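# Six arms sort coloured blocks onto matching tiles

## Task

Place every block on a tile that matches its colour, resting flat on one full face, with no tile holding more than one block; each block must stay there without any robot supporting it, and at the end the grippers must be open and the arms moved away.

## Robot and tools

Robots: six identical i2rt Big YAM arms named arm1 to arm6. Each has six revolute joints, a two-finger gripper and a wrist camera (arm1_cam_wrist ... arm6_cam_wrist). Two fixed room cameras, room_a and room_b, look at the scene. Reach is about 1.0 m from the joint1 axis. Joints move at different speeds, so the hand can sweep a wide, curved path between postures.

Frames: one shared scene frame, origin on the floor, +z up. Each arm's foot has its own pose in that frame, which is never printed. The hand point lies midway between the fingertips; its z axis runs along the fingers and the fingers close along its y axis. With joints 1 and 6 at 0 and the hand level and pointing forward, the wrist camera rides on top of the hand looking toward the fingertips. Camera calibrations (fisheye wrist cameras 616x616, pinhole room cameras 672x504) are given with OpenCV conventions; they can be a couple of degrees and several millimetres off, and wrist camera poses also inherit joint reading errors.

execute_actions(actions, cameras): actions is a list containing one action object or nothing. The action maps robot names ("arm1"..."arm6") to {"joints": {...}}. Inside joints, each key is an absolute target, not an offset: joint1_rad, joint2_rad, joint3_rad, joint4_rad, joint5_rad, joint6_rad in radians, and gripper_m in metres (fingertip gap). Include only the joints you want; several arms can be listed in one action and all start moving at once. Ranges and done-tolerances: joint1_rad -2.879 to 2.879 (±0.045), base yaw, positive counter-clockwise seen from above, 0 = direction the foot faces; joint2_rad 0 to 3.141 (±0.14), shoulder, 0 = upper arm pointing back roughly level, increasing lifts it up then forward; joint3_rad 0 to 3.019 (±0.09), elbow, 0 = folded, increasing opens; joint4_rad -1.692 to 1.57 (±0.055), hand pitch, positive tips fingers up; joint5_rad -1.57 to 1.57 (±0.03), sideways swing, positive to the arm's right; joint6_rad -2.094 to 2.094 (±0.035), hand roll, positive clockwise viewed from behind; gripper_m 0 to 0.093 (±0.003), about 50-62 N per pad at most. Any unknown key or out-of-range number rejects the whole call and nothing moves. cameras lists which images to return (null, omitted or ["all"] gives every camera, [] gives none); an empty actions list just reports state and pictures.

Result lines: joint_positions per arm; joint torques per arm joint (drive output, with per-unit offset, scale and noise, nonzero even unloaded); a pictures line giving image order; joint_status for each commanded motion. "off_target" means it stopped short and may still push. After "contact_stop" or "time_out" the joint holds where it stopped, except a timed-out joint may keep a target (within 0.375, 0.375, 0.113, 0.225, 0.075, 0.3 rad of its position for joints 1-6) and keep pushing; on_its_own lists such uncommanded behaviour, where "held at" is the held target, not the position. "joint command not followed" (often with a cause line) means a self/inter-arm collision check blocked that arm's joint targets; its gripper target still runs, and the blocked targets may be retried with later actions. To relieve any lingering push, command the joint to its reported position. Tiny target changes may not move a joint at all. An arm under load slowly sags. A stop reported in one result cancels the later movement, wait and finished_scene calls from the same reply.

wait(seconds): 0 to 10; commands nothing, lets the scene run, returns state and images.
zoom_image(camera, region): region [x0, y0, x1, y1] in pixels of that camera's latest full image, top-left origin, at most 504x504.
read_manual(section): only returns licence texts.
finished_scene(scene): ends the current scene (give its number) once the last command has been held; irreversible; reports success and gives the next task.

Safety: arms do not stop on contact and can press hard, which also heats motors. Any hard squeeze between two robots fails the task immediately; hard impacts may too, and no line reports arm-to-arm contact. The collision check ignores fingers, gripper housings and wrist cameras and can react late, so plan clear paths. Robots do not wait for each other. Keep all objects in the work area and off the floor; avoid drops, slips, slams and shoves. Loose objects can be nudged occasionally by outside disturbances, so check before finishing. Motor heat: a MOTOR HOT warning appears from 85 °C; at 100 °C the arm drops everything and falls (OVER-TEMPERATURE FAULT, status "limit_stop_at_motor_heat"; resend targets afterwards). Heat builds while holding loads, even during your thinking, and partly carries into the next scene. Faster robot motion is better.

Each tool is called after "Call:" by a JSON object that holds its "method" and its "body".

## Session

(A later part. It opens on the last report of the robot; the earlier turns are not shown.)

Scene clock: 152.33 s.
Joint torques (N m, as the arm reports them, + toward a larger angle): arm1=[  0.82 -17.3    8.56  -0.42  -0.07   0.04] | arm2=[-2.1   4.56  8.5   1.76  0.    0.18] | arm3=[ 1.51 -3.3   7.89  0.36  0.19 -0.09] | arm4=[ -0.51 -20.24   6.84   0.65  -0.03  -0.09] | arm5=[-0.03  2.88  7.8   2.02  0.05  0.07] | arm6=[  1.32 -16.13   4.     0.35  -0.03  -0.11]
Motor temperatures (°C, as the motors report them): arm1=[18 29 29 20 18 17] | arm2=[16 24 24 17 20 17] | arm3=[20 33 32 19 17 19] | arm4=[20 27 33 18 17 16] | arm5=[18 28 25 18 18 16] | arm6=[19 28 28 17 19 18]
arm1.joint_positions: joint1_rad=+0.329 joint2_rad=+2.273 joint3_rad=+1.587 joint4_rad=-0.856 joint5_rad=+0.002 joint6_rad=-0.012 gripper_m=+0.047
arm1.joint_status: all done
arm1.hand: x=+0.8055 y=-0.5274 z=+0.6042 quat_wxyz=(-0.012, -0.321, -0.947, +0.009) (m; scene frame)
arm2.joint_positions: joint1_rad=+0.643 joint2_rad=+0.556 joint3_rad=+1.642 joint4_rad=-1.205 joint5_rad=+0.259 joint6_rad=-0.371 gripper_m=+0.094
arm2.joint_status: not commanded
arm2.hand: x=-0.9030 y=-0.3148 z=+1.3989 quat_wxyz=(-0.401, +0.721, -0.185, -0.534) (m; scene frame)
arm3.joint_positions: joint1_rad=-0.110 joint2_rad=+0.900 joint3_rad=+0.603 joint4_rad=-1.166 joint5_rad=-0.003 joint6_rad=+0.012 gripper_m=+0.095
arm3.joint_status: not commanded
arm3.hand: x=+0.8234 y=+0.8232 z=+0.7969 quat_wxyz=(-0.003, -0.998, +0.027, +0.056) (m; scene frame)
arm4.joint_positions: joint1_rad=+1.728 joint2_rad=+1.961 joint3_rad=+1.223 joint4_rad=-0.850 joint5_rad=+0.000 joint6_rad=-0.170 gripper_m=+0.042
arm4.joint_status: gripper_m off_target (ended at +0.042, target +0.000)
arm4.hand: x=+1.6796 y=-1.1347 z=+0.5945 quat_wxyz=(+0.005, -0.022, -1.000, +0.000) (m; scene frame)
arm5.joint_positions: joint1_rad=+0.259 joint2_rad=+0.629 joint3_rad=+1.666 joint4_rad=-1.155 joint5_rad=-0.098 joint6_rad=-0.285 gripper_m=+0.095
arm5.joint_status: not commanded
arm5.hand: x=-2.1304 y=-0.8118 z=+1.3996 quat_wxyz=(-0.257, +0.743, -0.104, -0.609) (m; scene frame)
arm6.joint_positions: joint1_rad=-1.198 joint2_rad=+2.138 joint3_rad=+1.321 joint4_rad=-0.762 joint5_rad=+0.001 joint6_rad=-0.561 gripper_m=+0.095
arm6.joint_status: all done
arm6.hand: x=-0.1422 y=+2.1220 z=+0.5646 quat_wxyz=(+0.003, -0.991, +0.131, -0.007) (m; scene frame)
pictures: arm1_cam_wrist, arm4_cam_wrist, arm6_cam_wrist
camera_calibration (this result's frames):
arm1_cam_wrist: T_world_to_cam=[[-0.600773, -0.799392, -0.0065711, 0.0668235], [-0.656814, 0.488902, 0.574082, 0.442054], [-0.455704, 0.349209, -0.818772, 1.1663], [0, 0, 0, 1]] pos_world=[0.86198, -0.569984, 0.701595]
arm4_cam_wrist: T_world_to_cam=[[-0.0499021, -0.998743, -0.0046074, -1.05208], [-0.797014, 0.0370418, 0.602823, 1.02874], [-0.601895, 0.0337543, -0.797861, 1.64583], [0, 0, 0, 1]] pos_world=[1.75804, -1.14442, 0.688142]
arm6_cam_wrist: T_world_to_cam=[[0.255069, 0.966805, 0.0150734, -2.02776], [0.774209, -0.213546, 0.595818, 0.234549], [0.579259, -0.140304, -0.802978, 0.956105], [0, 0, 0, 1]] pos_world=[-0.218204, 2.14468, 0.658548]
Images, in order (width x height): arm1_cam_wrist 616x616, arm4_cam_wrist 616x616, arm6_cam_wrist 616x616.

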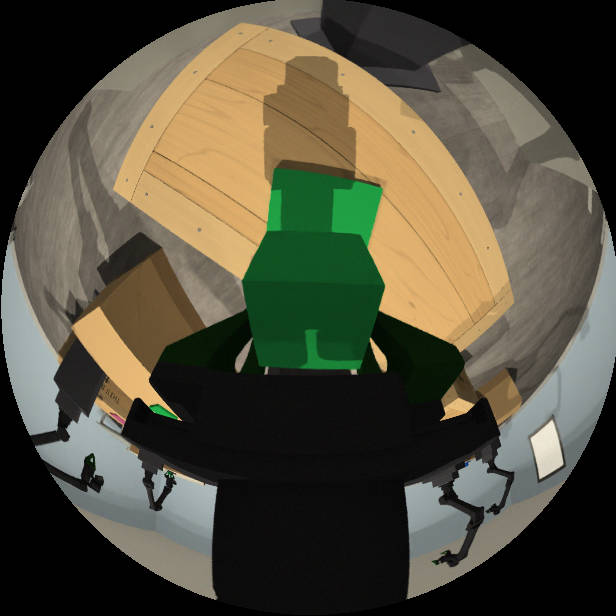

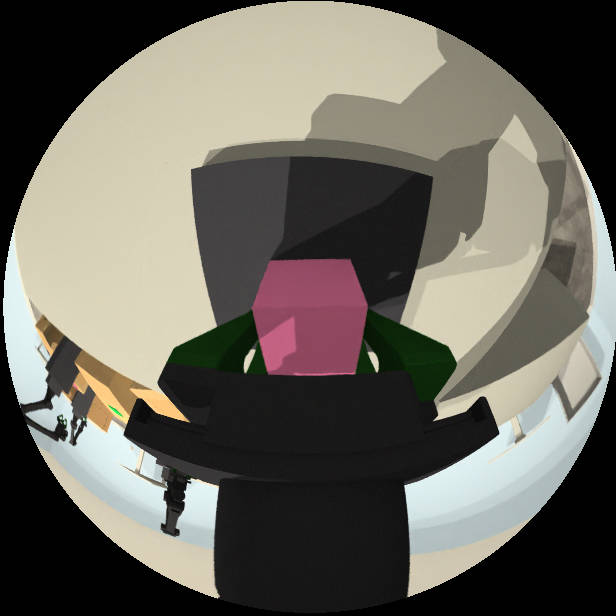

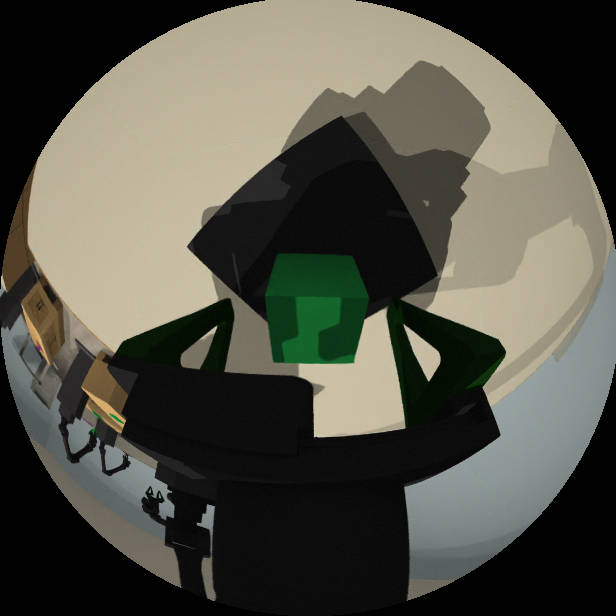

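Call:
{"method": "execute_actions", "body": {"actions": [{"arm1":{"joints":{"joint1_rad":0.297,"joint2_rad":2.605,"joint3_rad":1.742,"joint4_rad":-0.688,"joint6_rad":0.13}},"arm6":{"joints":{"gripper_m":0}},"arm4":{"joints":{"joint2_rad":1.6,"joint3_rad":1.3,"joint4_rad":-1.27,"joint6_rad":0}}}], "cameras": ["arm1_cam_wrist","arm6_cam_wrist","room_b"]}}

Scene clock: 173.13 s.
Joint torques (N m, as the arm reports them, + toward a larger angle): arm1=[ -0.82 -21.89   7.38   0.51   0.02   0.07] | arm2=[-2.17  4.99  8.5   1.75  0.    0.14] | arm3=[ 1.62 -2.85  7.98  0.36  0.16 -0.11] | arm4=[ -0.49 -16.45   9.77  -0.19  -0.01   0.1 ] | arm5=[-0.04  2.9   7.8   2.02  0.05  0.07] | arm6=[  1.32 -15.75   4.39   0.33   0.1   -0.1 ]
Motor temperatures (°C, as the motors report them): arm1=[18 29 30 20 18 17] | arm2=[16 24 24 17 20 17] | arm3=[20 32 32 19 17 19] | arm4=[20 27 33 18 17 16] | arm5=[18 28 26 18 18 16] | arm6=[19 28 27 17 19 18]
arm1.joint_positions: joint1_rad=+0.306 joint2_rad=+2.628 joint3_rad=+1.721 joint4_rad=-0.698 joint5_rad=+0.001 joint6_rad=+0.115 gripper_m=+0.047
arm1.joint_status: all done
arm1.hand: x=+0.7887 y=-0.5339 z=+0.4271 quat_wxyz=(+0.018, -0.391, -0.920, -0.001) (m; scene frame)
arm2.joint_positions: joint1_rad=+0.643 joint2_rad=+0.556 joint3_rad=+1.642 joint4_rad=-1.205 joint5_rad=+0.259 joint6_rad=-0.371 gripper_m=+0.094
arm2.joint_status: not commanded
arm2.hand: x=-0.9030 y=-0.3148 z=+1.3989 quat_wxyz=(-0.401, +0.721, -0.185, -0.534) (m; scene frame)
arm3.joint_positions: joint1_rad=-0.110 joint2_rad=+0.900 joint3_rad=+0.603 joint4_rad=-1.166 joint5_rad=-0.003 joint6_rad=+0.012 gripper_m=+0.095
arm3.joint_status: not commanded
arm3.hand: x=+0.8234 y=+0.8232 z=+0.7969 quat_wxyz=(-0.003, -0.998, +0.027, +0.056) (m; scene frame)
arm4.joint_positions: joint1_rad=+1.728 joint2_rad=+1.599 joint3_rad=+1.283 joint4_rad=-1.257 joint5_rad=+0.000 joint6_rad=-0.011 gripper_m=+0.042
arm4.joint_status: all done
arm4.hand: x=+1.6352 y=-1.1245 z=+0.7843 quat_wxyz=(-0.002, -0.102, -0.995, +0.001) (m; scene frame)
arm5.joint_positions: joint1_rad=+0.259 joint2_rad=+0.629 joint3_rad=+1.666 joint4_rad=-1.155 joint5_rad=-0.098 joint6_rad=-0.285 gripper_m=+0.095
arm5.joint_status: not commanded
arm5.hand: x=-2.1304 y=-0.8118 z=+1.3996 quat_wxyz=(-0.257, +0.743, -0.104, -0.609) (m; scene frame)
arm6.joint_positions: joint1_rad=-1.199 joint2_rad=+2.134 joint3_rad=+1.316 joint4_rad=-0.762 joint5_rad=-0.002 joint6_rad=-0.562 gripper_m=+0.038
arm6.joint_status: gripper_m off_target (ended at +0.037, target +0.000)
arm6.hand: x=-0.1410 y=+2.1205 z=+0.5652 quat_wxyz=(+0.001, -0.991, +0.131, -0.007) (m; scene frame)
pictures: arm1_cam_wrist, arm6_cam_wrist, room_b
camera_calibration (this result's frames):
arm1_cam_wrist: T_world_to_cam=[[-0.714864, -0.699243, -0.00534881, 0.193319], [-0.549165, 0.556665, 0.623332, 0.466104], [-0.432883, 0.448535, -0.781939, 1.03519], [0, 0, 0, 1]] pos_world=[0.842282, -0.588608, 0.519956]
arm6_cam_wrist: T_world_to_cam=[[0.254758, 0.966934, 0.0116696, -2.02505], [0.774999, -0.211376, 0.595564, 0.228613], [0.578338, -0.142681, -0.803223, 0.960736], [0, 0, 0, 1]] pos_world=[-0.216907, 2.14349, 0.659162]
Images, in order (width x height): arm1_cam_wrist 616x616, arm6_cam_wrist 616x616, room_b 672x504.

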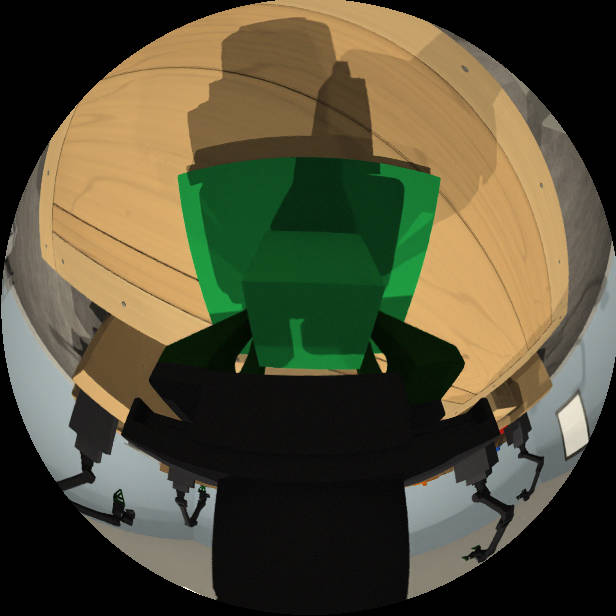

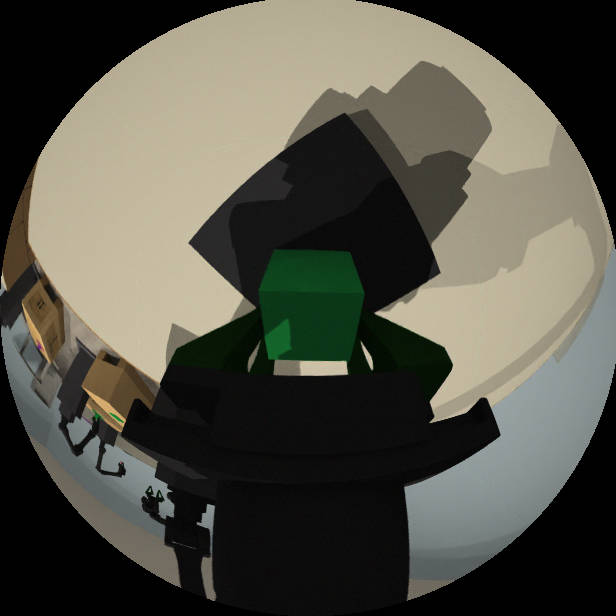

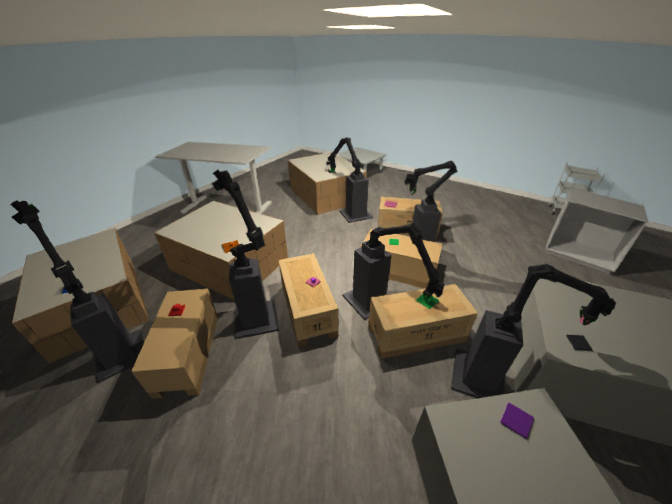

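Call:
{"method": "execute_actions", "body": {"actions": [{"arm1":{"joints":{"joint2_rad":2.66}},"arm6":{"joints":{"joint2_rad":1.9,"joint3_rad":1.4,"joint4_rad":-1.07}},"arm4":{"joints":{"joint1_rad":0.0}}}], "cameras": ["arm1_cam_wrist","arm4_cam_wrist"]}}

Scene clock: 184.47 s.
Joint torques (N m, as the arm reports them, + toward a larger angle): arm1=[ -1.11 -17.42   7.49   0.5    0.02   0.06] | arm2=[-2.08  4.91  8.56  1.66  0.    0.15] | arm3=[ 1.72 -3.17  7.91  0.34  0.16 -0.11] | arm4=[  0.81 -16.24   9.75  -0.22  -0.07   0.08] | arm5=[-0.04  2.9   7.8   2.02  0.05  0.07] | arm6=[  1.39 -15.37   8.83  -0.44   0.1   -0.1 ]
Motor temperatures (°C, as the motors report them): arm1=[18 30 30 20 18 17] | arm2=[16 23 24 17 20 17] | arm3=[20 32 32 19 17 19] | arm4=[20 26 35 18 17 16] | arm5=[18 28 26 18 18 16] | arm6=[19 28 27 17 19 18]
arm1.joint_positions: joint1_rad=+0.306 joint2_rad=+2.632 joint3_rad=+1.721 joint4_rad=-0.698 joint5_rad=+0.001 joint6_rad=+0.116 gripper_m=+0.047
arm1.joint_status: all done
arm1.hand: x=+0.7872 y=-0.5327 z=+0.4244 quat_wxyz=(+0.020, -0.392, -0.920, -0.002) (m; scene frame)
arm2.joint_positions: joint1_rad=+0.643 joint2_rad=+0.556 joint3_rad=+1.642 joint4_rad=-1.205 joint5_rad=+0.259 joint6_rad=-0.371 gripper_m=+0.094
arm2.joint_status: not commanded
arm2.hand: x=-0.9030 y=-0.3148 z=+1.3989 quat_wxyz=(-0.401, +0.721, -0.185, -0.534) (m; scene frame)
arm3.joint_positions: joint1_rad=-0.110 joint2_rad=+0.900 joint3_rad=+0.603 joint4_rad=-1.166 joint5_rad=-0.003 joint6_rad=+0.012 gripper_m=+0.095
arm3.joint_status: not commanded
arm3.hand: x=+0.8234 y=+0.8232 z=+0.7969 quat_wxyz=(-0.003, -0.998, +0.027, +0.056) (m; scene frame)
arm4.joint_positions: joint1_rad=-0.006 joint2_rad=+1.599 joint3_rad=+1.283 joint4_rad=-1.257 joint5_rad=+0.001 joint6_rad=-0.009 gripper_m=+0.042
arm4.joint_status: all done
arm4.hand: x=+1.0118 y=-1.4554 z=+0.7817 quat_wxyz=(-0.002, -0.825, -0.565, -0.002) (m; scene frame)
arm5.joint_positions: joint1_rad=+0.259 joint2_rad=+0.629 joint3_rad=+1.666 joint4_rad=-1.155 joint5_rad=-0.098 joint6_rad=-0.285 gripper_m=+0.095
arm5.joint_status: not commanded
arm5.hand: x=-2.1304 y=-0.8118 z=+1.3996 quat_wxyz=(-0.257, +0.743, -0.104, -0.609) (m; scene frame)
arm6.joint_positions: joint1_rad=-1.199 joint2_rad=+1.881 joint3_rad=+1.382 joint4_rad=-1.056 joint5_rad=-0.002 joint6_rad=-0.562 gripper_m=+0.038
arm6.joint_status: all done
arm6.hand: x=-0.1430 y=+2.1198 z=+0.7169 quat_wxyz=(+0.009, -0.991, +0.131, +0.002) (m; scene frame)
pictures: arm1_cam_wrist, arm4_cam_wrist
camera_calibration (this result's frames):
arm1_cam_wrist: T_world_to_cam=[[-0.715439, -0.698659, -0.00482659, 0.193619], [-0.546504, 0.555299, 0.626878, 0.461958], [-0.435294, 0.451131, -0.779102, 1.03397], [0, 0, 0, 1]] pos_world=[0.841065, -0.587707, 0.516912]
arm4_cam_wrist: T_world_to_cam=[[-0.930865, 0.365168, -0.0119559, 1.47724], [0.28672, 0.750387, 0.595576, 0.342857], [0.226457, 0.550973, -0.80321, 1.32284], [0, 0, 0, 1]] pos_world=[0.977241, -1.52556, 0.87598]
Images, in order (width x height): arm1_cam_wrist 616x616, arm4_cam_wrist 616x616.

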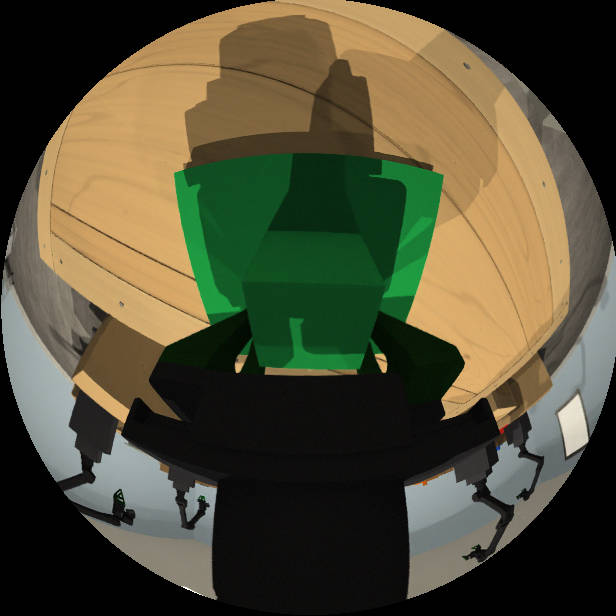

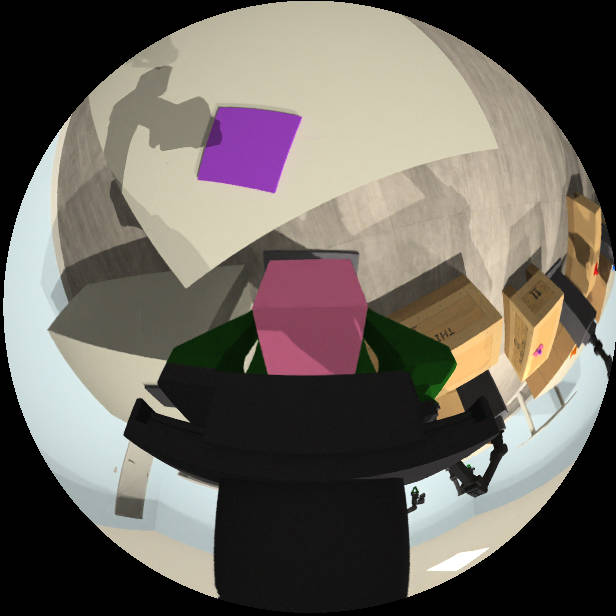

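Call:
{"method": "execute_actions", "body": {"actions": [{"arm1":{"joints":{"joint2_rad":2.632,"gripper_m":0.093}},"arm6":{"joints":{"joint1_rad":2.03,"joint6_rad":0}},"arm4":{"joints":{"joint1_rad":-0.9}}}], "cameras": ["arm1_cam_wrist","arm6_cam_wrist"]}}

Scene clock: 196.43 s.
Joint torques (N m, as the arm reports them, + toward a larger angle): arm1=[ -1.07 -19.57   7.48   0.49   0.02   0.05] | arm2=[-2.33  4.82  8.5   1.75  0.    0.17] | arm3=[ 1.46 -2.98  8.01  0.39  0.16 -0.1 ] | arm4=[  0.89 -16.31   9.72  -0.24  -0.08   0.08] | arm5=[-0.03  2.87  7.8   2.02  0.06  0.07] | arm6=[  1.57 -15.6    8.81  -0.41   0.08   0.07]
Motor temperatures (°C, as the motors report them): arm1=[18 30 30 20 18 17] | arm2=[16 23 24 17 20 17] | arm3=[20 31 32 19 17 19] | arm4=[20 26 36 18 17 16] | arm5=[18 28 26 18 18 16] | arm6=[19 28 29 17 19 18]
arm1.joint_positions: joint1_rad=+0.306 joint2_rad=+2.632 joint3_rad=+1.721 joint4_rad=-0.698 joint5_rad=+0.001 joint6_rad=+0.117 gripper_m=+0.093
arm1.joint_status: all done
arm1.hand: x=+0.7872 y=-0.5327 z=+0.4244 quat_wxyz=(+0.020, -0.392, -0.920, -0.002) (m; scene frame)
arm2.joint_positions: joint1_rad=+0.643 joint2_rad=+0.556 joint3_rad=+1.642 joint4_rad=-1.205 joint5_rad=+0.259 joint6_rad=-0.371 gripper_m=+0.094
arm2.joint_status: not commanded
arm2.hand: x=-0.9030 y=-0.3148 z=+1.3989 quat_wxyz=(-0.401, +0.721, -0.185, -0.534) (m; scene frame)
arm3.joint_positions: joint1_rad=-0.110 joint2_rad=+0.900 joint3_rad=+0.603 joint4_rad=-1.166 joint5_rad=-0.003 joint6_rad=+0.012 gripper_m=+0.095
arm3.joint_status: not commanded
arm3.hand: x=+0.8234 y=+0.8232 z=+0.7969 quat_wxyz=(-0.003, -0.998, +0.027, +0.056) (m; scene frame)
arm4.joint_positions: joint1_rad=-0.904 joint2_rad=+1.599 joint3_rad=+1.283 joint4_rad=-1.257 joint5_rad=+0.001 joint6_rad=-0.008 gripper_m=+0.042
arm4.joint_status: all done
arm4.hand: x=+0.7400 y=-1.1592 z=+0.7787 quat_wxyz=(-0.002, -0.989, -0.151, -0.004) (m; scene frame)
arm5.joint_positions: joint1_rad=+0.259 joint2_rad=+0.629 joint3_rad=+1.666 joint4_rad=-1.155 joint5_rad=-0.098 joint6_rad=-0.285 gripper_m=+0.095
arm5.joint_status: not commanded
arm5.hand: x=-2.1304 y=-0.8118 z=+1.3996 quat_wxyz=(-0.257, +0.743, -0.104, -0.609) (m; scene frame)
arm6.joint_positions: joint1_rad=+2.039 joint2_rad=+1.883 joint3_rad=+1.382 joint4_rad=-1.056 joint5_rad=-0.001 joint6_rad=-0.012 gripper_m=+0.038
arm6.joint_status: all done
arm6.hand: x=+0.6283 y=+1.3624 z=+0.7165 quat_wxyz=(-0.009, -0.350, -0.937, -0.004) (m; scene frame)
pictures: arm1_cam_wrist, arm6_cam_wrist
camera_calibration (this result's frames):
arm1_cam_wrist: T_world_to_cam=[[-0.715705, -0.698386, -0.00481207, 0.193967], [-0.546288, 0.555516, 0.626875, 0.461904], [-0.435127, 0.451286, -0.779105, 1.03392], [0, 0, 0, 1]] pos_world=[0.841045, -0.587727, 0.516912]
arm6_cam_wrist: T_world_to_cam=[[-0.652945, -0.757382, -0.00592155, 1.44243], [-0.622954, 0.532574, 0.572969, -0.737031], [-0.430802, 0.377806, -0.819556, 0.465832], [0, 0, 0, 1]] pos_world=[0.683372, 1.309, 0.812612]
Images, in order (width x height): arm1_cam_wrist 616x616, arm6_cam_wrist 616x616.

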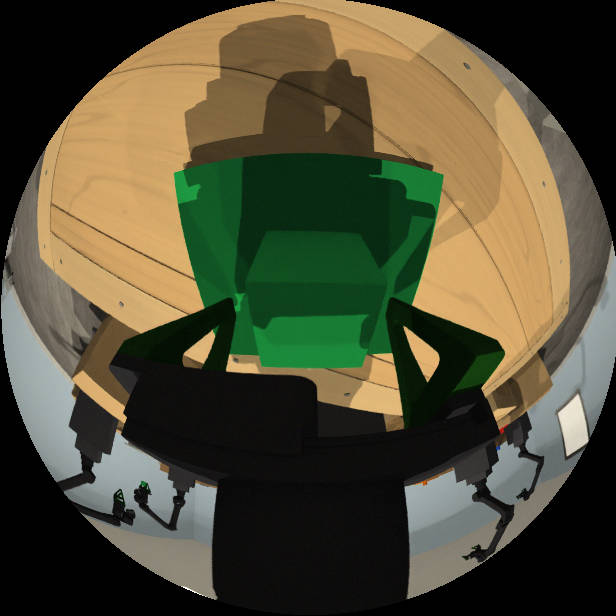

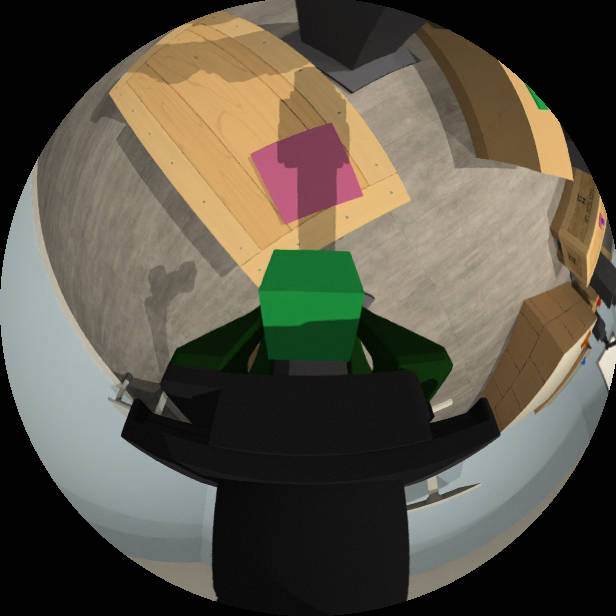

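Call:
{"method": "execute_actions", "body": {"actions": [{"arm1":{"joints":{"joint2_rad":2.25,"joint3_rad":1.5,"joint4_rad":-0.82,"joint6_rad":0}},"arm6":{"joints":{"joint2_rad":2.53,"joint3_rad":1.68,"joint4_rad":-0.695}}}], "cameras": ["arm6_cam_wrist"]}}

Scene clock: 232.20 s.
Joint torques (N m, as the arm reports them, + toward a larger angle): arm1=[ -1.02 -16.19   6.96  -0.17   0.01  -0.25] | arm2=[-2.22  4.85  8.49  1.78  0.    0.16] | arm3=[ 1.56 -3.1   7.91  0.38  0.17 -0.1 ] | arm4=[  0.79 -16.3    9.73  -0.24  -0.07   0.08] | arm5=[-0.04  2.85  7.79  2.02  0.05  0.07] | arm6=[  1.86 -21.69   6.79   0.53   0.02   0.08]
Motor temperatures (°C, as the motors report them): arm1=[18 32 30 20 18 17] | arm2=[16 23 24 18 20 17] | arm3=[20 30 33 19 17 19] | arm4=[20 26 37 18 17 16] | arm5=[18 27 26 18 18 16] | arm6=[19 28 31 17 19 18]
arm1.joint_positions: joint1_rad=+0.306 joint2_rad=+2.227 joint3_rad=+1.502 joint4_rad=-0.811 joint5_rad=+0.001 joint6_rad=+0.014 gripper_m=+0.093
arm1.joint_status: all done
arm1.hand: x=+0.7812 y=-0.5259 z=+0.6061 quat_wxyz=(-0.015, -0.344, -0.939, +0.009) (m; scene frame)
arm2.joint_positions: joint1_rad=+0.643 joint2_rad=+0.556 joint3_rad=+1.642 joint4_rad=-1.205 joint5_rad=+0.259 joint6_rad=-0.371 gripper_m=+0.094
arm2.joint_status: not commanded
arm2.hand: x=-0.9030 y=-0.3148 z=+1.3989 quat_wxyz=(-0.401, +0.721, -0.185, -0.534) (m; scene frame)
arm3.joint_positions: joint1_rad=-0.110 joint2_rad=+0.900 joint3_rad=+0.603 joint4_rad=-1.166 joint5_rad=-0.003 joint6_rad=+0.012 gripper_m=+0.095
arm3.joint_status: not commanded
arm3.hand: x=+0.8234 y=+0.8232 z=+0.7969 quat_wxyz=(-0.003, -0.998, +0.027, +0.056) (m; scene frame)
arm4.joint_positions: joint1_rad=-0.904 joint2_rad=+1.599 joint3_rad=+1.283 joint4_rad=-1.257 joint5_rad=+0.001 joint6_rad=-0.008 gripper_m=+0.042
arm4.joint_status: not commanded
arm4.hand: x=+0.7400 y=-1.1592 z=+0.7787 quat_wxyz=(-0.002, -0.989, -0.151, -0.004) (m; scene frame)
arm5.joint_positions: joint1_rad=+0.259 joint2_rad=+0.629 joint3_rad=+1.666 joint4_rad=-1.155 joint5_rad=-0.098 joint6_rad=-0.285 gripper_m=+0.095
arm5.joint_status: not commanded
arm5.hand: x=-2.1304 y=-0.8118 z=+1.3996 quat_wxyz=(-0.257, +0.743, -0.104, -0.609) (m; scene frame)
arm6.joint_positions: joint1_rad=+2.038 joint2_rad=+2.533 joint3_rad=+1.662 joint4_rad=-0.706 joint5_rad=+0.001 joint6_rad=-0.012 gripper_m=+0.037
arm6.joint_status: all done
arm6.hand: x=+0.6865 y=+1.3149 z=+0.4290 quat_wxyz=(+0.000, -0.351, -0.936, -0.007) (m; scene frame)
pictures: arm6_cam_wrist
camera_calibration (this result's frames):
arm6_cam_wrist: T_world_to_cam=[[-0.65342, -0.756978, -0.00510116, 1.4422], [-0.613632, 0.525715, 0.589134, -0.515048], [-0.44328, 0.388083, -0.808019, 0.263273], [0, 0, 0, 1]] pos_world=[0.743016, 1.26031, 0.523519]
Images, in order (width x height): arm6_cam_wrist 616x616.

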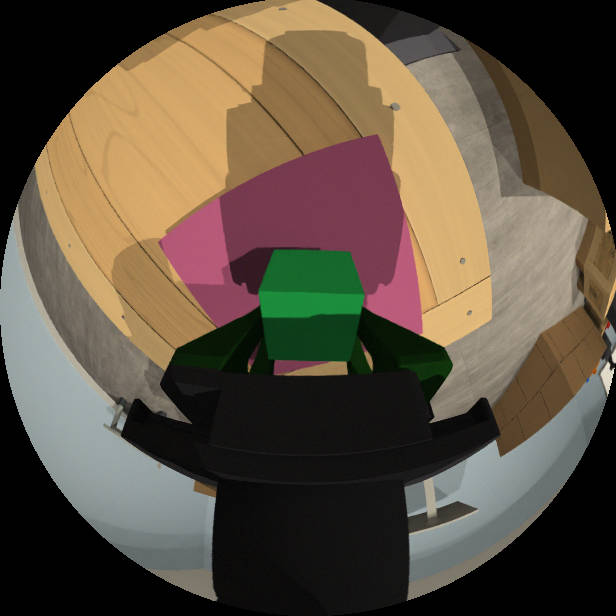

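Call:
{"method": "execute_actions", "body": {"actions": [{"arm1":{"joints":{"joint1_rad":-1.87}},"arm6":{"joints":{"joint2_rad":2.575}}}], "cameras": ["arm1_cam_wrist","arm6_cam_wrist"]}}

Scene clock: 247.33 s.
Joint torques (N m, as the arm reports them, + toward a larger angle): arm1=[  0.73 -16.16   7.02  -0.15  -0.02  -0.23] | arm2=[-2.16  4.61  8.55  1.77  0.01  0.15] | arm3=[ 1.46 -3.01  7.98  0.33  0.15 -0.1 ] | arm4=[  0.83 -16.3    9.74  -0.24  -0.08   0.08] | arm5=[-0.07  2.92  7.8   2.01  0.05  0.07] | arm6=[  1.8  -19.3    6.64   0.49   0.03   0.07]
Motor temperatures (°C, as the motors report them): arm1=[18 31 29 20 18 17] | arm2=[16 23 24 18 20 17] | arm3=[20 30 33 19 17 19] | arm4=[20 26 37 18 17 16] | arm5=[18 27 26 18 18 16] | arm6=[19 31 30 17 19 18]
arm1.joint_positions: joint1_rad=-1.883 joint2_rad=+2.227 joint3_rad=+1.502 joint4_rad=-0.811 joint5_rad=+0.001 joint6_rad=+0.012 gripper_m=+0.093
arm1.joint_status: all done
arm1.hand: x=-0.2629 y=-0.3003 z=+0.6107 quat_wxyz=(-0.004, -0.992, -0.126, +0.020) (m; scene frame)
arm2.joint_positions: joint1_rad=+0.643 joint2_rad=+0.556 joint3_rad=+1.642 joint4_rad=-1.205 joint5_rad=+0.259 joint6_rad=-0.371 gripper_m=+0.094
arm2.joint_status: not commanded
arm2.hand: x=-0.9030 y=-0.3148 z=+1.3989 quat_wxyz=(-0.401, +0.721, -0.185, -0.534) (m; scene frame)
arm3.joint_positions: joint1_rad=-0.110 joint2_rad=+0.900 joint3_rad=+0.603 joint4_rad=-1.166 joint5_rad=-0.003 joint6_rad=+0.012 gripper_m=+0.095
arm3.joint_status: not commanded
arm3.hand: x=+0.8234 y=+0.8232 z=+0.7969 quat_wxyz=(-0.003, -0.998, +0.027, +0.056) (m; scene frame)
arm4.joint_positions: joint1_rad=-0.904 joint2_rad=+1.599 joint3_rad=+1.283 joint4_rad=-1.257 joint5_rad=+0.001 joint6_rad=-0.008 gripper_m=+0.042
arm4.joint_status: not commanded
arm4.hand: x=+0.7400 y=-1.1592 z=+0.7787 quat_wxyz=(-0.002, -0.989, -0.151, -0.004) (m; scene frame)
arm5.joint_positions: joint1_rad=+0.259 joint2_rad=+0.629 joint3_rad=+1.666 joint4_rad=-1.155 joint5_rad=-0.098 joint6_rad=-0.285 gripper_m=+0.095
arm5.joint_status: not commanded
arm5.hand: x=-2.1304 y=-0.8118 z=+1.3996 quat_wxyz=(-0.257, +0.743, -0.104, -0.609) (m; scene frame)
arm6.joint_positions: joint1_rad=+2.038 joint2_rad=+2.547 joint3_rad=+1.662 joint4_rad=-0.706 joint5_rad=+0.001 joint6_rad=-0.012 gripper_m=+0.037
arm6.joint_status: all done
arm6.hand: x=+0.6825 y=+1.3187 z=+0.4204 quat_wxyz=(+0.007, -0.351, -0.936, -0.009) (m; scene frame)
pictures: arm1_cam_wrist, arm6_cam_wrist
camera_calibration (this result's frames):
arm1_cam_wrist: T_world_to_cam=[[-0.258519, 0.965811, -0.0194169, 0.234404], [0.795414, 0.224228, 0.563062, -0.0654096], [0.548165, 0.130118, -0.826186, 0.808064], [0, 0, 0, 1]] pos_world=[-0.330327, -0.316867, 0.708993]
arm6_cam_wrist: T_world_to_cam=[[-0.653336, -0.757049, -0.00533527, 1.44249], [-0.607293, 0.519862, 0.600782, -0.515963], [-0.452048, 0.395753, -0.799395, 0.245335], [0, 0, 0, 1]] pos_world=[0.739992, 1.26317, 0.513797]
Images, in order (width x height): arm1_cam_wrist 616x616, arm6_cam_wrist 616x616.

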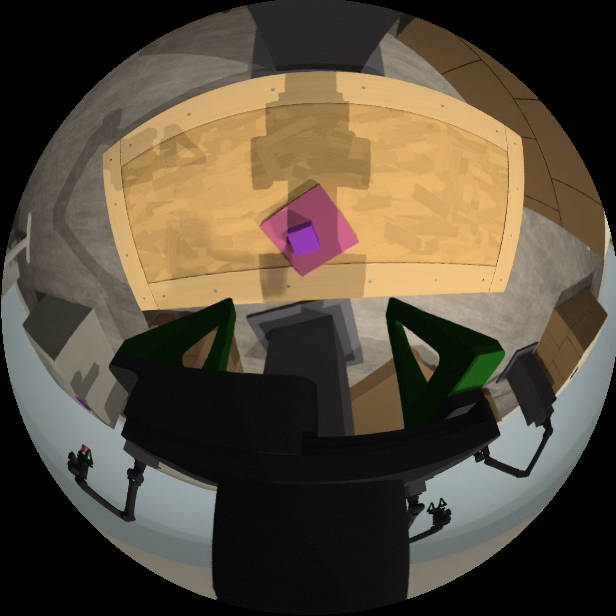

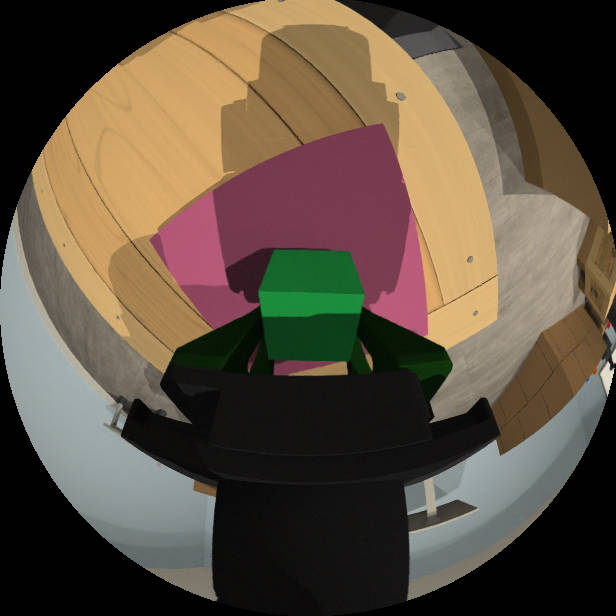

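Call:
{"method": "zoom_image", "body": {"camera": "arm1_cam_wrist", "region": [250, 175, 370, 295]}}

Region (250, 175, 370, 295) of arm1_cam_wrist's 616x616 image, scaled by 4.200, with more detail than that image has.

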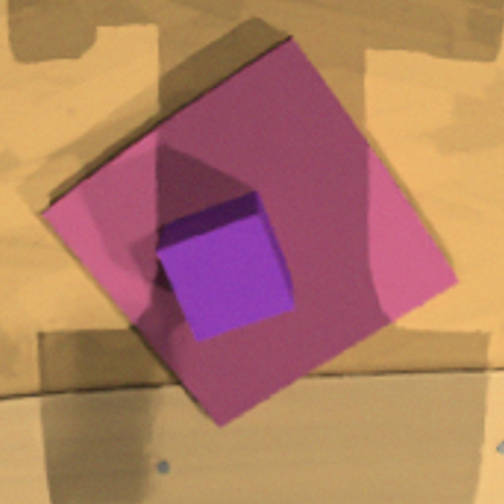

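Call:
{"method": "execute_actions", "body": {"actions": [{"arm1":{"joints":{"joint1_rad":-1.86,"joint2_rad":2.56,"joint3_rad":1.6,"joint4_rad":-0.567,"joint6_rad":-0.335}},"arm6":{"joints":{"joint2_rad":2.59}},"arm4":{"joints":{"joint1_rad":-1.787,"joint2_rad":2.32,"joint3_rad":1.49,"joint4_rad":-0.72}}}], "cameras": ["arm1_cam_wrist","arm4_cam_wrist"]}}

Scene clock: 267.23 s.
Joint torques (N m, as the arm reports them, + toward a larger angle): arm1=[  0.98 -20.23   6.5    0.82  -0.06  -0.25] | arm2=[-2.22  4.89  8.56  1.8   0.02  0.15] | arm3=[ 1.36 -3.26  7.95  0.33  0.17 -0.1 ] | arm4=[  0.49 -24.36   7.77   0.63  -0.09   0.07] | arm5=[-0.03  2.89  7.8   2.03  0.05  0.07] | arm6=[  1.84 -19.23   6.51   0.47   0.02   0.09]
Motor temperatures (°C, as the motors report them): arm1=[18 31 29 20 18 17] | arm2=[16 22 24 18 20 17] | arm3=[20 30 33 19 17 19] | arm4=[20 26 37 18 17 16] | arm5=[18 27 26 18 18 16] | arm6=[19 32 29 17 19 18]
arm1.joint_positions: joint1_rad=-1.874 joint2_rad=+2.578 joint3_rad=+1.584 joint4_rad=-0.582 joint5_rad=+0.001 joint6_rad=-0.321 gripper_m=+0.093
arm1.joint_status: all done
arm1.hand: x=-0.2470 y=-0.3020 z=+0.4298 quat_wxyz=(-0.001, -0.956, -0.293, +0.000) (m; scene frame)
arm2.joint_positions: joint1_rad=+0.643 joint2_rad=+0.556 joint3_rad=+1.642 joint4_rad=-1.205 joint5_rad=+0.259 joint6_rad=-0.371 gripper_m=+0.094
arm2.joint_status: not commanded
arm2.hand: x=-0.9030 y=-0.3148 z=+1.3989 quat_wxyz=(-0.401, +0.721, -0.185, -0.534) (m; scene frame)
arm3.joint_positions: joint1_rad=-0.110 joint2_rad=+0.900 joint3_rad=+0.603 joint4_rad=-1.166 joint5_rad=-0.003 joint6_rad=+0.012 gripper_m=+0.095
arm3.joint_status: not commanded
arm3.hand: x=+0.8234 y=+0.8232 z=+0.7969 quat_wxyz=(-0.003, -0.998, +0.027, +0.056) (m; scene frame)
arm4.joint_positions: joint1_rad=-1.784 joint2_rad=+2.326 joint3_rad=+1.468 joint4_rad=-0.733 joint5_rad=+0.001 joint6_rad=-0.007 gripper_m=+0.042
arm4.joint_status: all done
arm4.hand: x=+0.7055 y=-0.7082 z=+0.4594 quat_wxyz=(-0.003, -0.958, +0.285, -0.013) (m; scene frame)
arm5.joint_positions: joint1_rad=+0.259 joint2_rad=+0.629 joint3_rad=+1.666 joint4_rad=-1.155 joint5_rad=-0.098 joint6_rad=-0.285 gripper_m=+0.095
arm5.joint_status: not commanded
arm5.hand: x=-2.1304 y=-0.8118 z=+1.3996 quat_wxyz=(-0.257, +0.743, -0.104, -0.609) (m; scene frame)
arm6.joint_positions: joint1_rad=+2.038 joint2_rad=+2.563 joint3_rad=+1.662 joint4_rad=-0.706 joint5_rad=+0.001 joint6_rad=-0.012 gripper_m=+0.037
arm6.joint_status: all done
arm6.hand: x=+0.6781 y=+1.3227 z=+0.4114 quat_wxyz=(+0.014, -0.351, -0.936, -0.012) (m; scene frame)
pictures: arm1_cam_wrist, arm4_cam_wrist
camera_calibration (this result's frames):
arm1_cam_wrist: T_world_to_cam=[[-0.566466, 0.82387, -0.0188135, 0.117445], [0.655601, 0.464367, 0.595442, 0.0482022], [0.499303, 0.324964, -0.803178, 0.686969], [0, 0, 0, 1]] pos_world=[-0.308079, -0.342383, 0.525267]
arm4_cam_wrist: T_world_to_cam=[[0.55031, 0.834951, -0.00394529, 0.199473], [0.658743, -0.431259, 0.616501, -1.04698], [0.513047, -0.341866, -0.787344, -0.120124], [0, 0, 0, 1]] pos_world=[0.641546, -0.659136, 0.551672]
Images, in order (width x height): arm1_cam_wrist 616x616, arm4_cam_wrist 616x616.

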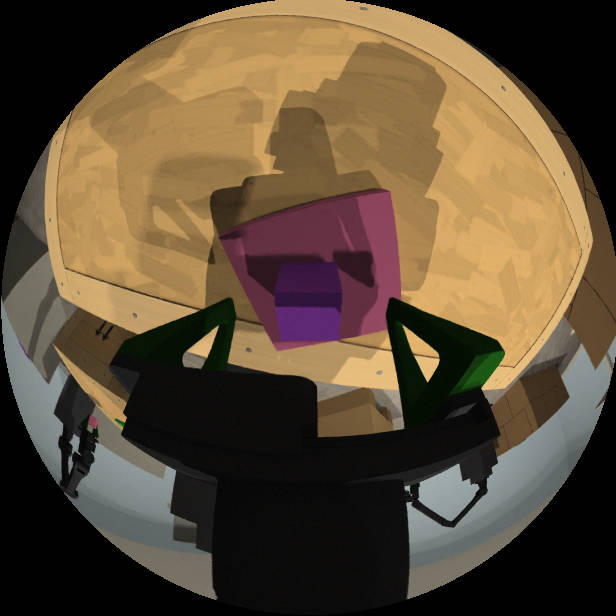

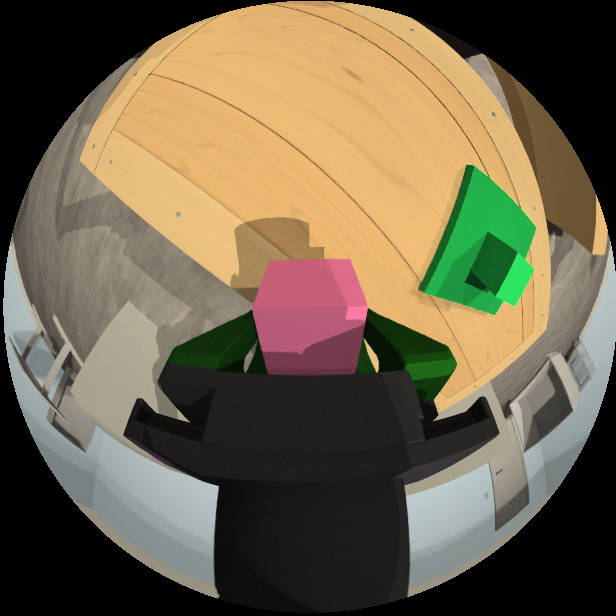

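Call:
{"method": "execute_actions", "body": {"actions": [{"arm1":{"joints":{"joint2_rad":2.615}},"arm6":{"joints":{"joint2_rad":2.605}},"arm4":{"joints":{"joint2_rad":2.5,"joint3_rad":1.645,"joint4_rad":-0.695}}}], "cameras": ["arm1_cam_wrist","arm4_cam_wrist","arm6_cam_wrist"]}}

Scene clock: 287.33 s.
Joint torques (N m, as the arm reports them, + toward a larger angle): arm1=[  0.93 -16.48   6.38   0.81  -0.06  -0.25] | arm2=[-2.39  4.87  8.52  1.8   0.01  0.16] | arm3=[ 1.46 -3.13  8.03  0.37  0.17 -0.11] | arm4=[  0.   -26.28   7.33   0.39  -0.09   0.07] | arm5=[-0.04  2.88  7.8   2.01  0.05  0.07] | arm6=[  1.87 -18.6    6.47   0.39   0.03   0.08]
Motor temperatures (°C, as the motors report them): arm1=[18 32 29 20 18 17] | arm2=[16 22 24 18 20 17] | arm3=[20 29 33 19 17 19] | arm4=[20 28 36 18 17 16] | arm5=[18 26 26 18 18 16] | arm6=[19 32 29 17 19 18]
arm1.joint_positions: joint1_rad=-1.874 joint2_rad=+2.585 joint3_rad=+1.584 joint4_rad=-0.582 joint5_rad=+0.001 joint6_rad=-0.321 gripper_m=+0.093
arm1.joint_status: all done
arm1.hand: x=-0.2443 y=-0.3012 z=+0.4261 quat_wxyz=(-0.001, -0.956, -0.293, -0.003) (m; scene frame)
arm2.joint_positions: joint1_rad=+0.643 joint2_rad=+0.556 joint3_rad=+1.642 joint4_rad=-1.205 joint5_rad=+0.259 joint6_rad=-0.371 gripper_m=+0.094
arm2.joint_status: not commanded
arm2.hand: x=-0.9030 y=-0.3148 z=+1.3989 quat_wxyz=(-0.401, +0.721, -0.185, -0.534) (m; scene frame)
arm3.joint_positions: joint1_rad=-0.110 joint2_rad=+0.900 joint3_rad=+0.603 joint4_rad=-1.166 joint5_rad=-0.003 joint6_rad=+0.012 gripper_m=+0.095
arm3.joint_status: not commanded
arm3.hand: x=+0.8234 y=+0.8232 z=+0.7969 quat_wxyz=(-0.003, -0.998, +0.027, +0.056) (m; scene frame)
arm4.joint_positions: joint1_rad=-1.784 joint2_rad=+2.506 joint3_rad=+1.625 joint4_rad=-0.701 joint5_rad=+0.001 joint6_rad=-0.007 gripper_m=+0.042
arm4.joint_status: all done
arm4.hand: x=+0.6798 y=-0.6911 z=+0.3940 quat_wxyz=(-0.002, -0.959, +0.285, -0.009) (m; scene frame)
arm5.joint_positions: joint1_rad=+0.259 joint2_rad=+0.629 joint3_rad=+1.666 joint4_rad=-1.155 joint5_rad=-0.098 joint6_rad=-0.285 gripper_m=+0.095
arm5.joint_status: not commanded
arm5.hand: x=-2.1304 y=-0.8118 z=+1.3996 quat_wxyz=(-0.257, +0.743, -0.104, -0.609) (m; scene frame)
arm6.joint_positions: joint1_rad=+2.038 joint2_rad=+2.570 joint3_rad=+1.662 joint4_rad=-0.704 joint5_rad=+0.001 joint6_rad=-0.012 gripper_m=+0.037
arm6.joint_status: all done
arm6.hand: x=+0.6763 y=+1.3244 z=+0.4072 quat_wxyz=(+0.017, -0.350, -0.936, -0.013) (m; scene frame)
pictures: arm1_cam_wrist, arm4_cam_wrist, arm6_cam_wrist
camera_calibration (this result's frames):
arm1_cam_wrist: T_world_to_cam=[[-0.566675, 0.823676, -0.0209076, 0.119048], [0.651681, 0.463584, 0.600335, 0.0450483], [0.504174, 0.32657, -0.799475, 0.682581], [0, 0, 0, 1]] pos_world=[-0.306035, -0.341852, 0.521152]
arm4_cam_wrist: T_world_to_cam=[[0.550281, 0.83497, -0.00392594, 0.199159], [0.663034, -0.4341, 0.609872, -0.984632], [0.507521, -0.338204, -0.79249, -0.144285], [0, 0, 0, 1]] pos_world=[0.616478, -0.642518, 0.486937]
arm6_cam_wrist: T_world_to_cam=[[-0.653218, -0.757148, -0.00567689, 1.44292], [-0.597894, 0.511195, 0.617417, -0.516455], [-0.464574, 0.406702, -0.786616, 0.2185], [0, 0, 0, 1]] pos_world=[0.735264, 1.26765, 0.498935]
Images, in order (width x height): arm1_cam_wrist 616x616, arm4_cam_wrist 616x616, arm6_cam_wrist 616x616.

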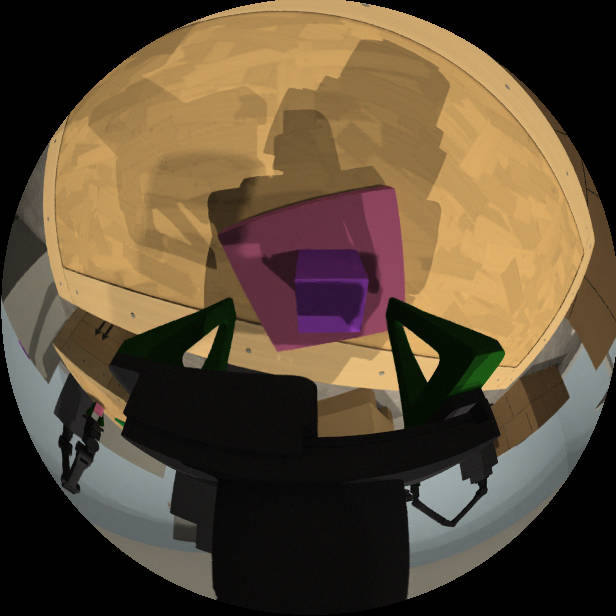

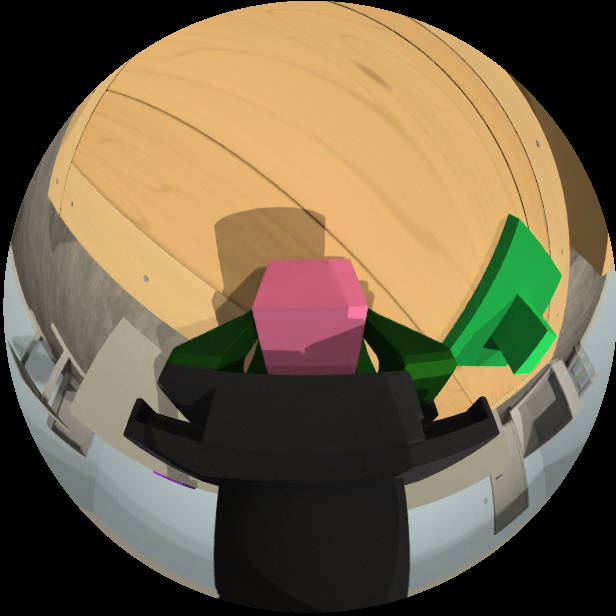

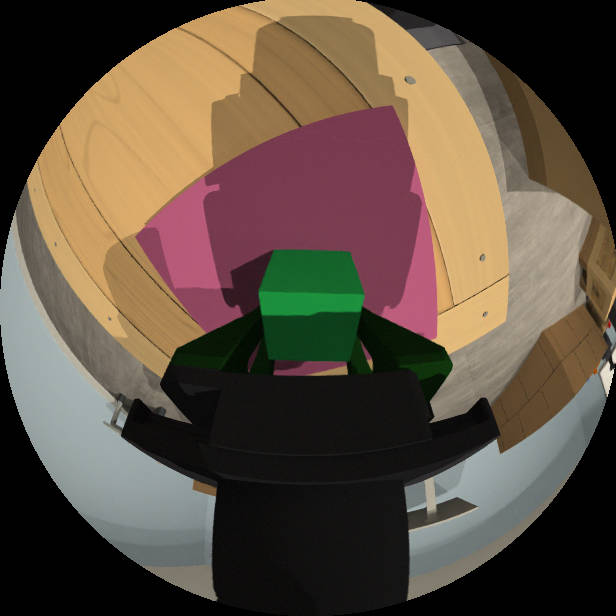

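Call:
{"method": "execute_actions", "body": {"actions": [{"arm1":{"joints":{"joint1_rad":-1.89,"joint2_rad":2.63,"joint4_rad":-0.51}},"arm6":{"joints":{"joint2_rad":2.57,"gripper_m":0.093}},"arm4":{"joints":{"joint2_rad":2.55}}}], "cameras": ["arm1_cam_wrist","arm4_cam_wrist","arm6_cam_wrist"]}}

Scene clock: 305.90 s.
Joint torques (N m, as the arm reports them, + toward a larger angle): arm1=[ -1.39 -16.54   6.25   0.94  -0.06  -0.25] | arm2=[-2.18  4.75  8.55  1.76  0.01  0.14] | arm3=[ 1.32 -3.1   7.99  0.28  0.17 -0.11] | arm4=[ -0.01 -23.85   7.02   0.32  -0.08   0.06] | arm5=[-0.01  2.89  7.8   2.02  0.05  0.07] | arm6=[  1.78 -21.25   6.46   0.38   0.02   0.08]
Motor temperatures (°C, as the motors report them): arm1=[18 32 29 20 18 17] | arm2=[16 22 24 18 20 17] | arm3=[20 29 33 19 17 19] | arm4=[20 29 35 18 17 16] | arm5=[18 26 26 18 18 16] | arm6=[19 33 29 17 19 18]
arm1.joint_positions: joint1_rad=-1.874 joint2_rad=+2.602 joint3_rad=+1.584 joint4_rad=-0.527 joint5_rad=+0.001 joint6_rad=-0.321 gripper_m=+0.093
arm1.joint_status: all done
arm1.hand: x=-0.2502 y=-0.3027 z=+0.4163 quat_wxyz=(-0.001, -0.956, -0.293, +0.016) (m; scene frame)
arm2.joint_positions: joint1_rad=+0.643 joint2_rad=+0.556 joint3_rad=+1.642 joint4_rad=-1.205 joint5_rad=+0.259 joint6_rad=-0.371 gripper_m=+0.094
arm2.joint_status: not commanded
arm2.hand: x=-0.9030 y=-0.3148 z=+1.3989 quat_wxyz=(-0.401, +0.721, -0.185, -0.534) (m; scene frame)
arm3.joint_positions: joint1_rad=-0.110 joint2_rad=+0.900 joint3_rad=+0.603 joint4_rad=-1.166 joint5_rad=-0.003 joint6_rad=+0.012 gripper_m=+0.095
arm3.joint_status: not commanded
arm3.hand: x=+0.8234 y=+0.8232 z=+0.7969 quat_wxyz=(-0.003, -0.998, +0.027, +0.056) (m; scene frame)
arm4.joint_positions: joint1_rad=-1.784 joint2_rad=+2.524 joint3_rad=+1.627 joint4_rad=-0.701 joint5_rad=+0.001 joint6_rad=-0.007 gripper_m=+0.042
arm4.joint_status: all done
arm4.hand: x=+0.6848 y=-0.6945 z=+0.3839 quat_wxyz=(-0.004, -0.958, +0.285, -0.017) (m; scene frame)
arm5.joint_positions: joint1_rad=+0.259 joint2_rad=+0.629 joint3_rad=+1.666 joint4_rad=-1.155 joint5_rad=-0.098 joint6_rad=-0.285 gripper_m=+0.095
arm5.joint_status: not commanded
arm5.hand: x=-2.1304 y=-0.8118 z=+1.3996 quat_wxyz=(-0.257, +0.743, -0.104, -0.609) (m; scene frame)
arm6.joint_positions: joint1_rad=+2.038 joint2_rad=+2.569 joint3_rad=+1.662 joint4_rad=-0.704 joint5_rad=+0.001 joint6_rad=-0.011 gripper_m=+0.093
arm6.joint_status: all done
arm6.hand: x=+0.6765 y=+1.3242 z=+0.4077 quat_wxyz=(+0.016, -0.351, -0.936, -0.013) (m; scene frame)
pictures: arm1_cam_wrist, arm4_cam_wrist, arm6_cam_wrist
camera_calibration (this result's frames):
arm1_cam_wrist: T_world_to_cam=[[-0.566789, 0.823816, -0.0088279, 0.111703], [0.673016, 0.469165, 0.571782, 0.0743141], [0.475185, 0.318138, -0.820358, 0.677083], [0, 0, 0, 1]] pos_world=[-0.308442, -0.342294, 0.513945]
arm4_cam_wrist: T_world_to_cam=[[0.550656, 0.834723, -0.00395, 0.198713], [0.654436, -0.428775, 0.622788, -0.978629], [0.518162, -0.345527, -0.78238, -0.172141], [0, 0, 0, 1]] pos_world=[0.620225, -0.644962, 0.475584]
arm6_cam_wrist: T_world_to_cam=[[-0.653511, -0.756896, -0.00564925, 1.44276], [-0.598037, 0.511747, 0.61682, -0.51688], [-0.463978, 0.406477, -0.787084, 0.219121], [0, 0, 0, 1]] pos_world=[0.735414, 1.26746, 0.49944]
Images, in order (width x height): arm1_cam_wrist 616x616, arm4_cam_wrist 616x616, arm6_cam_wrist 616x616.

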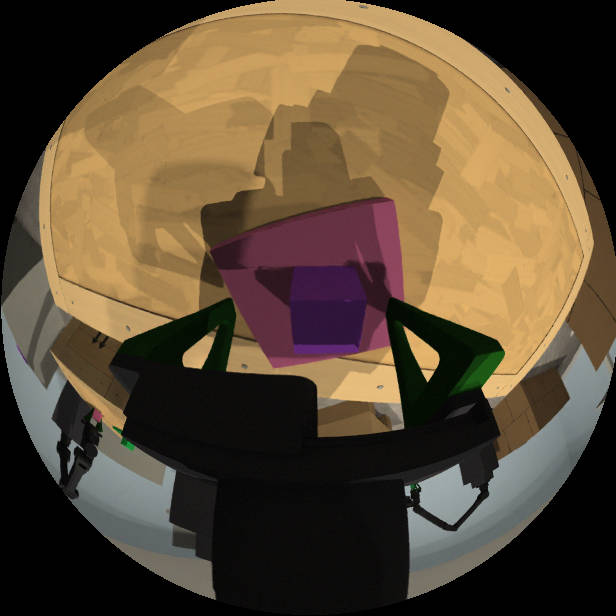

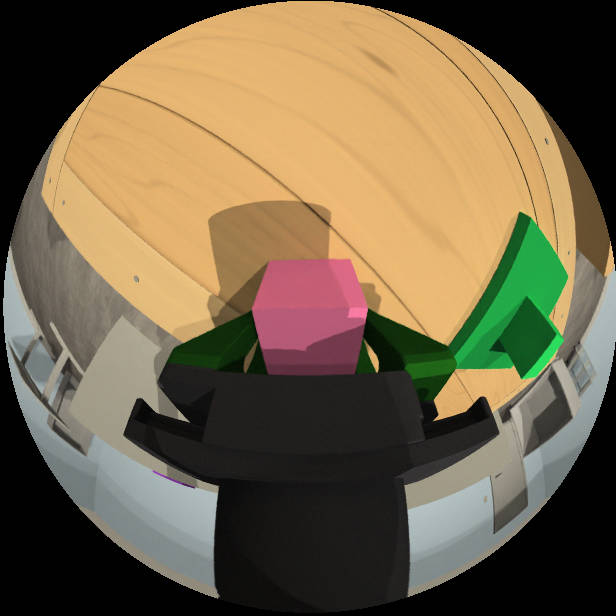

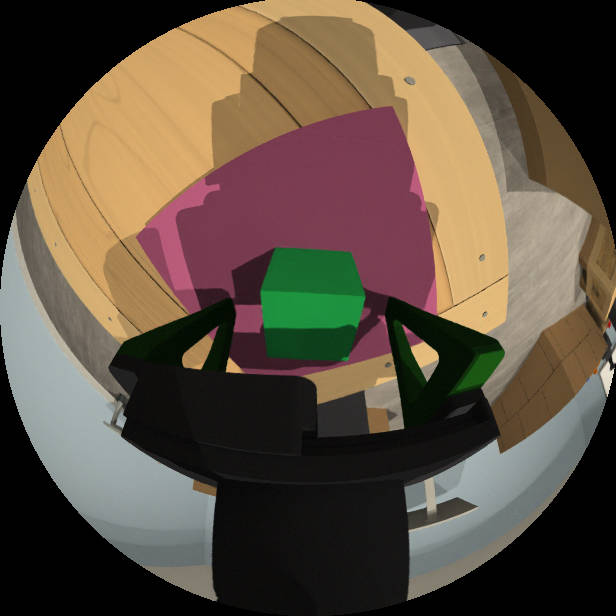

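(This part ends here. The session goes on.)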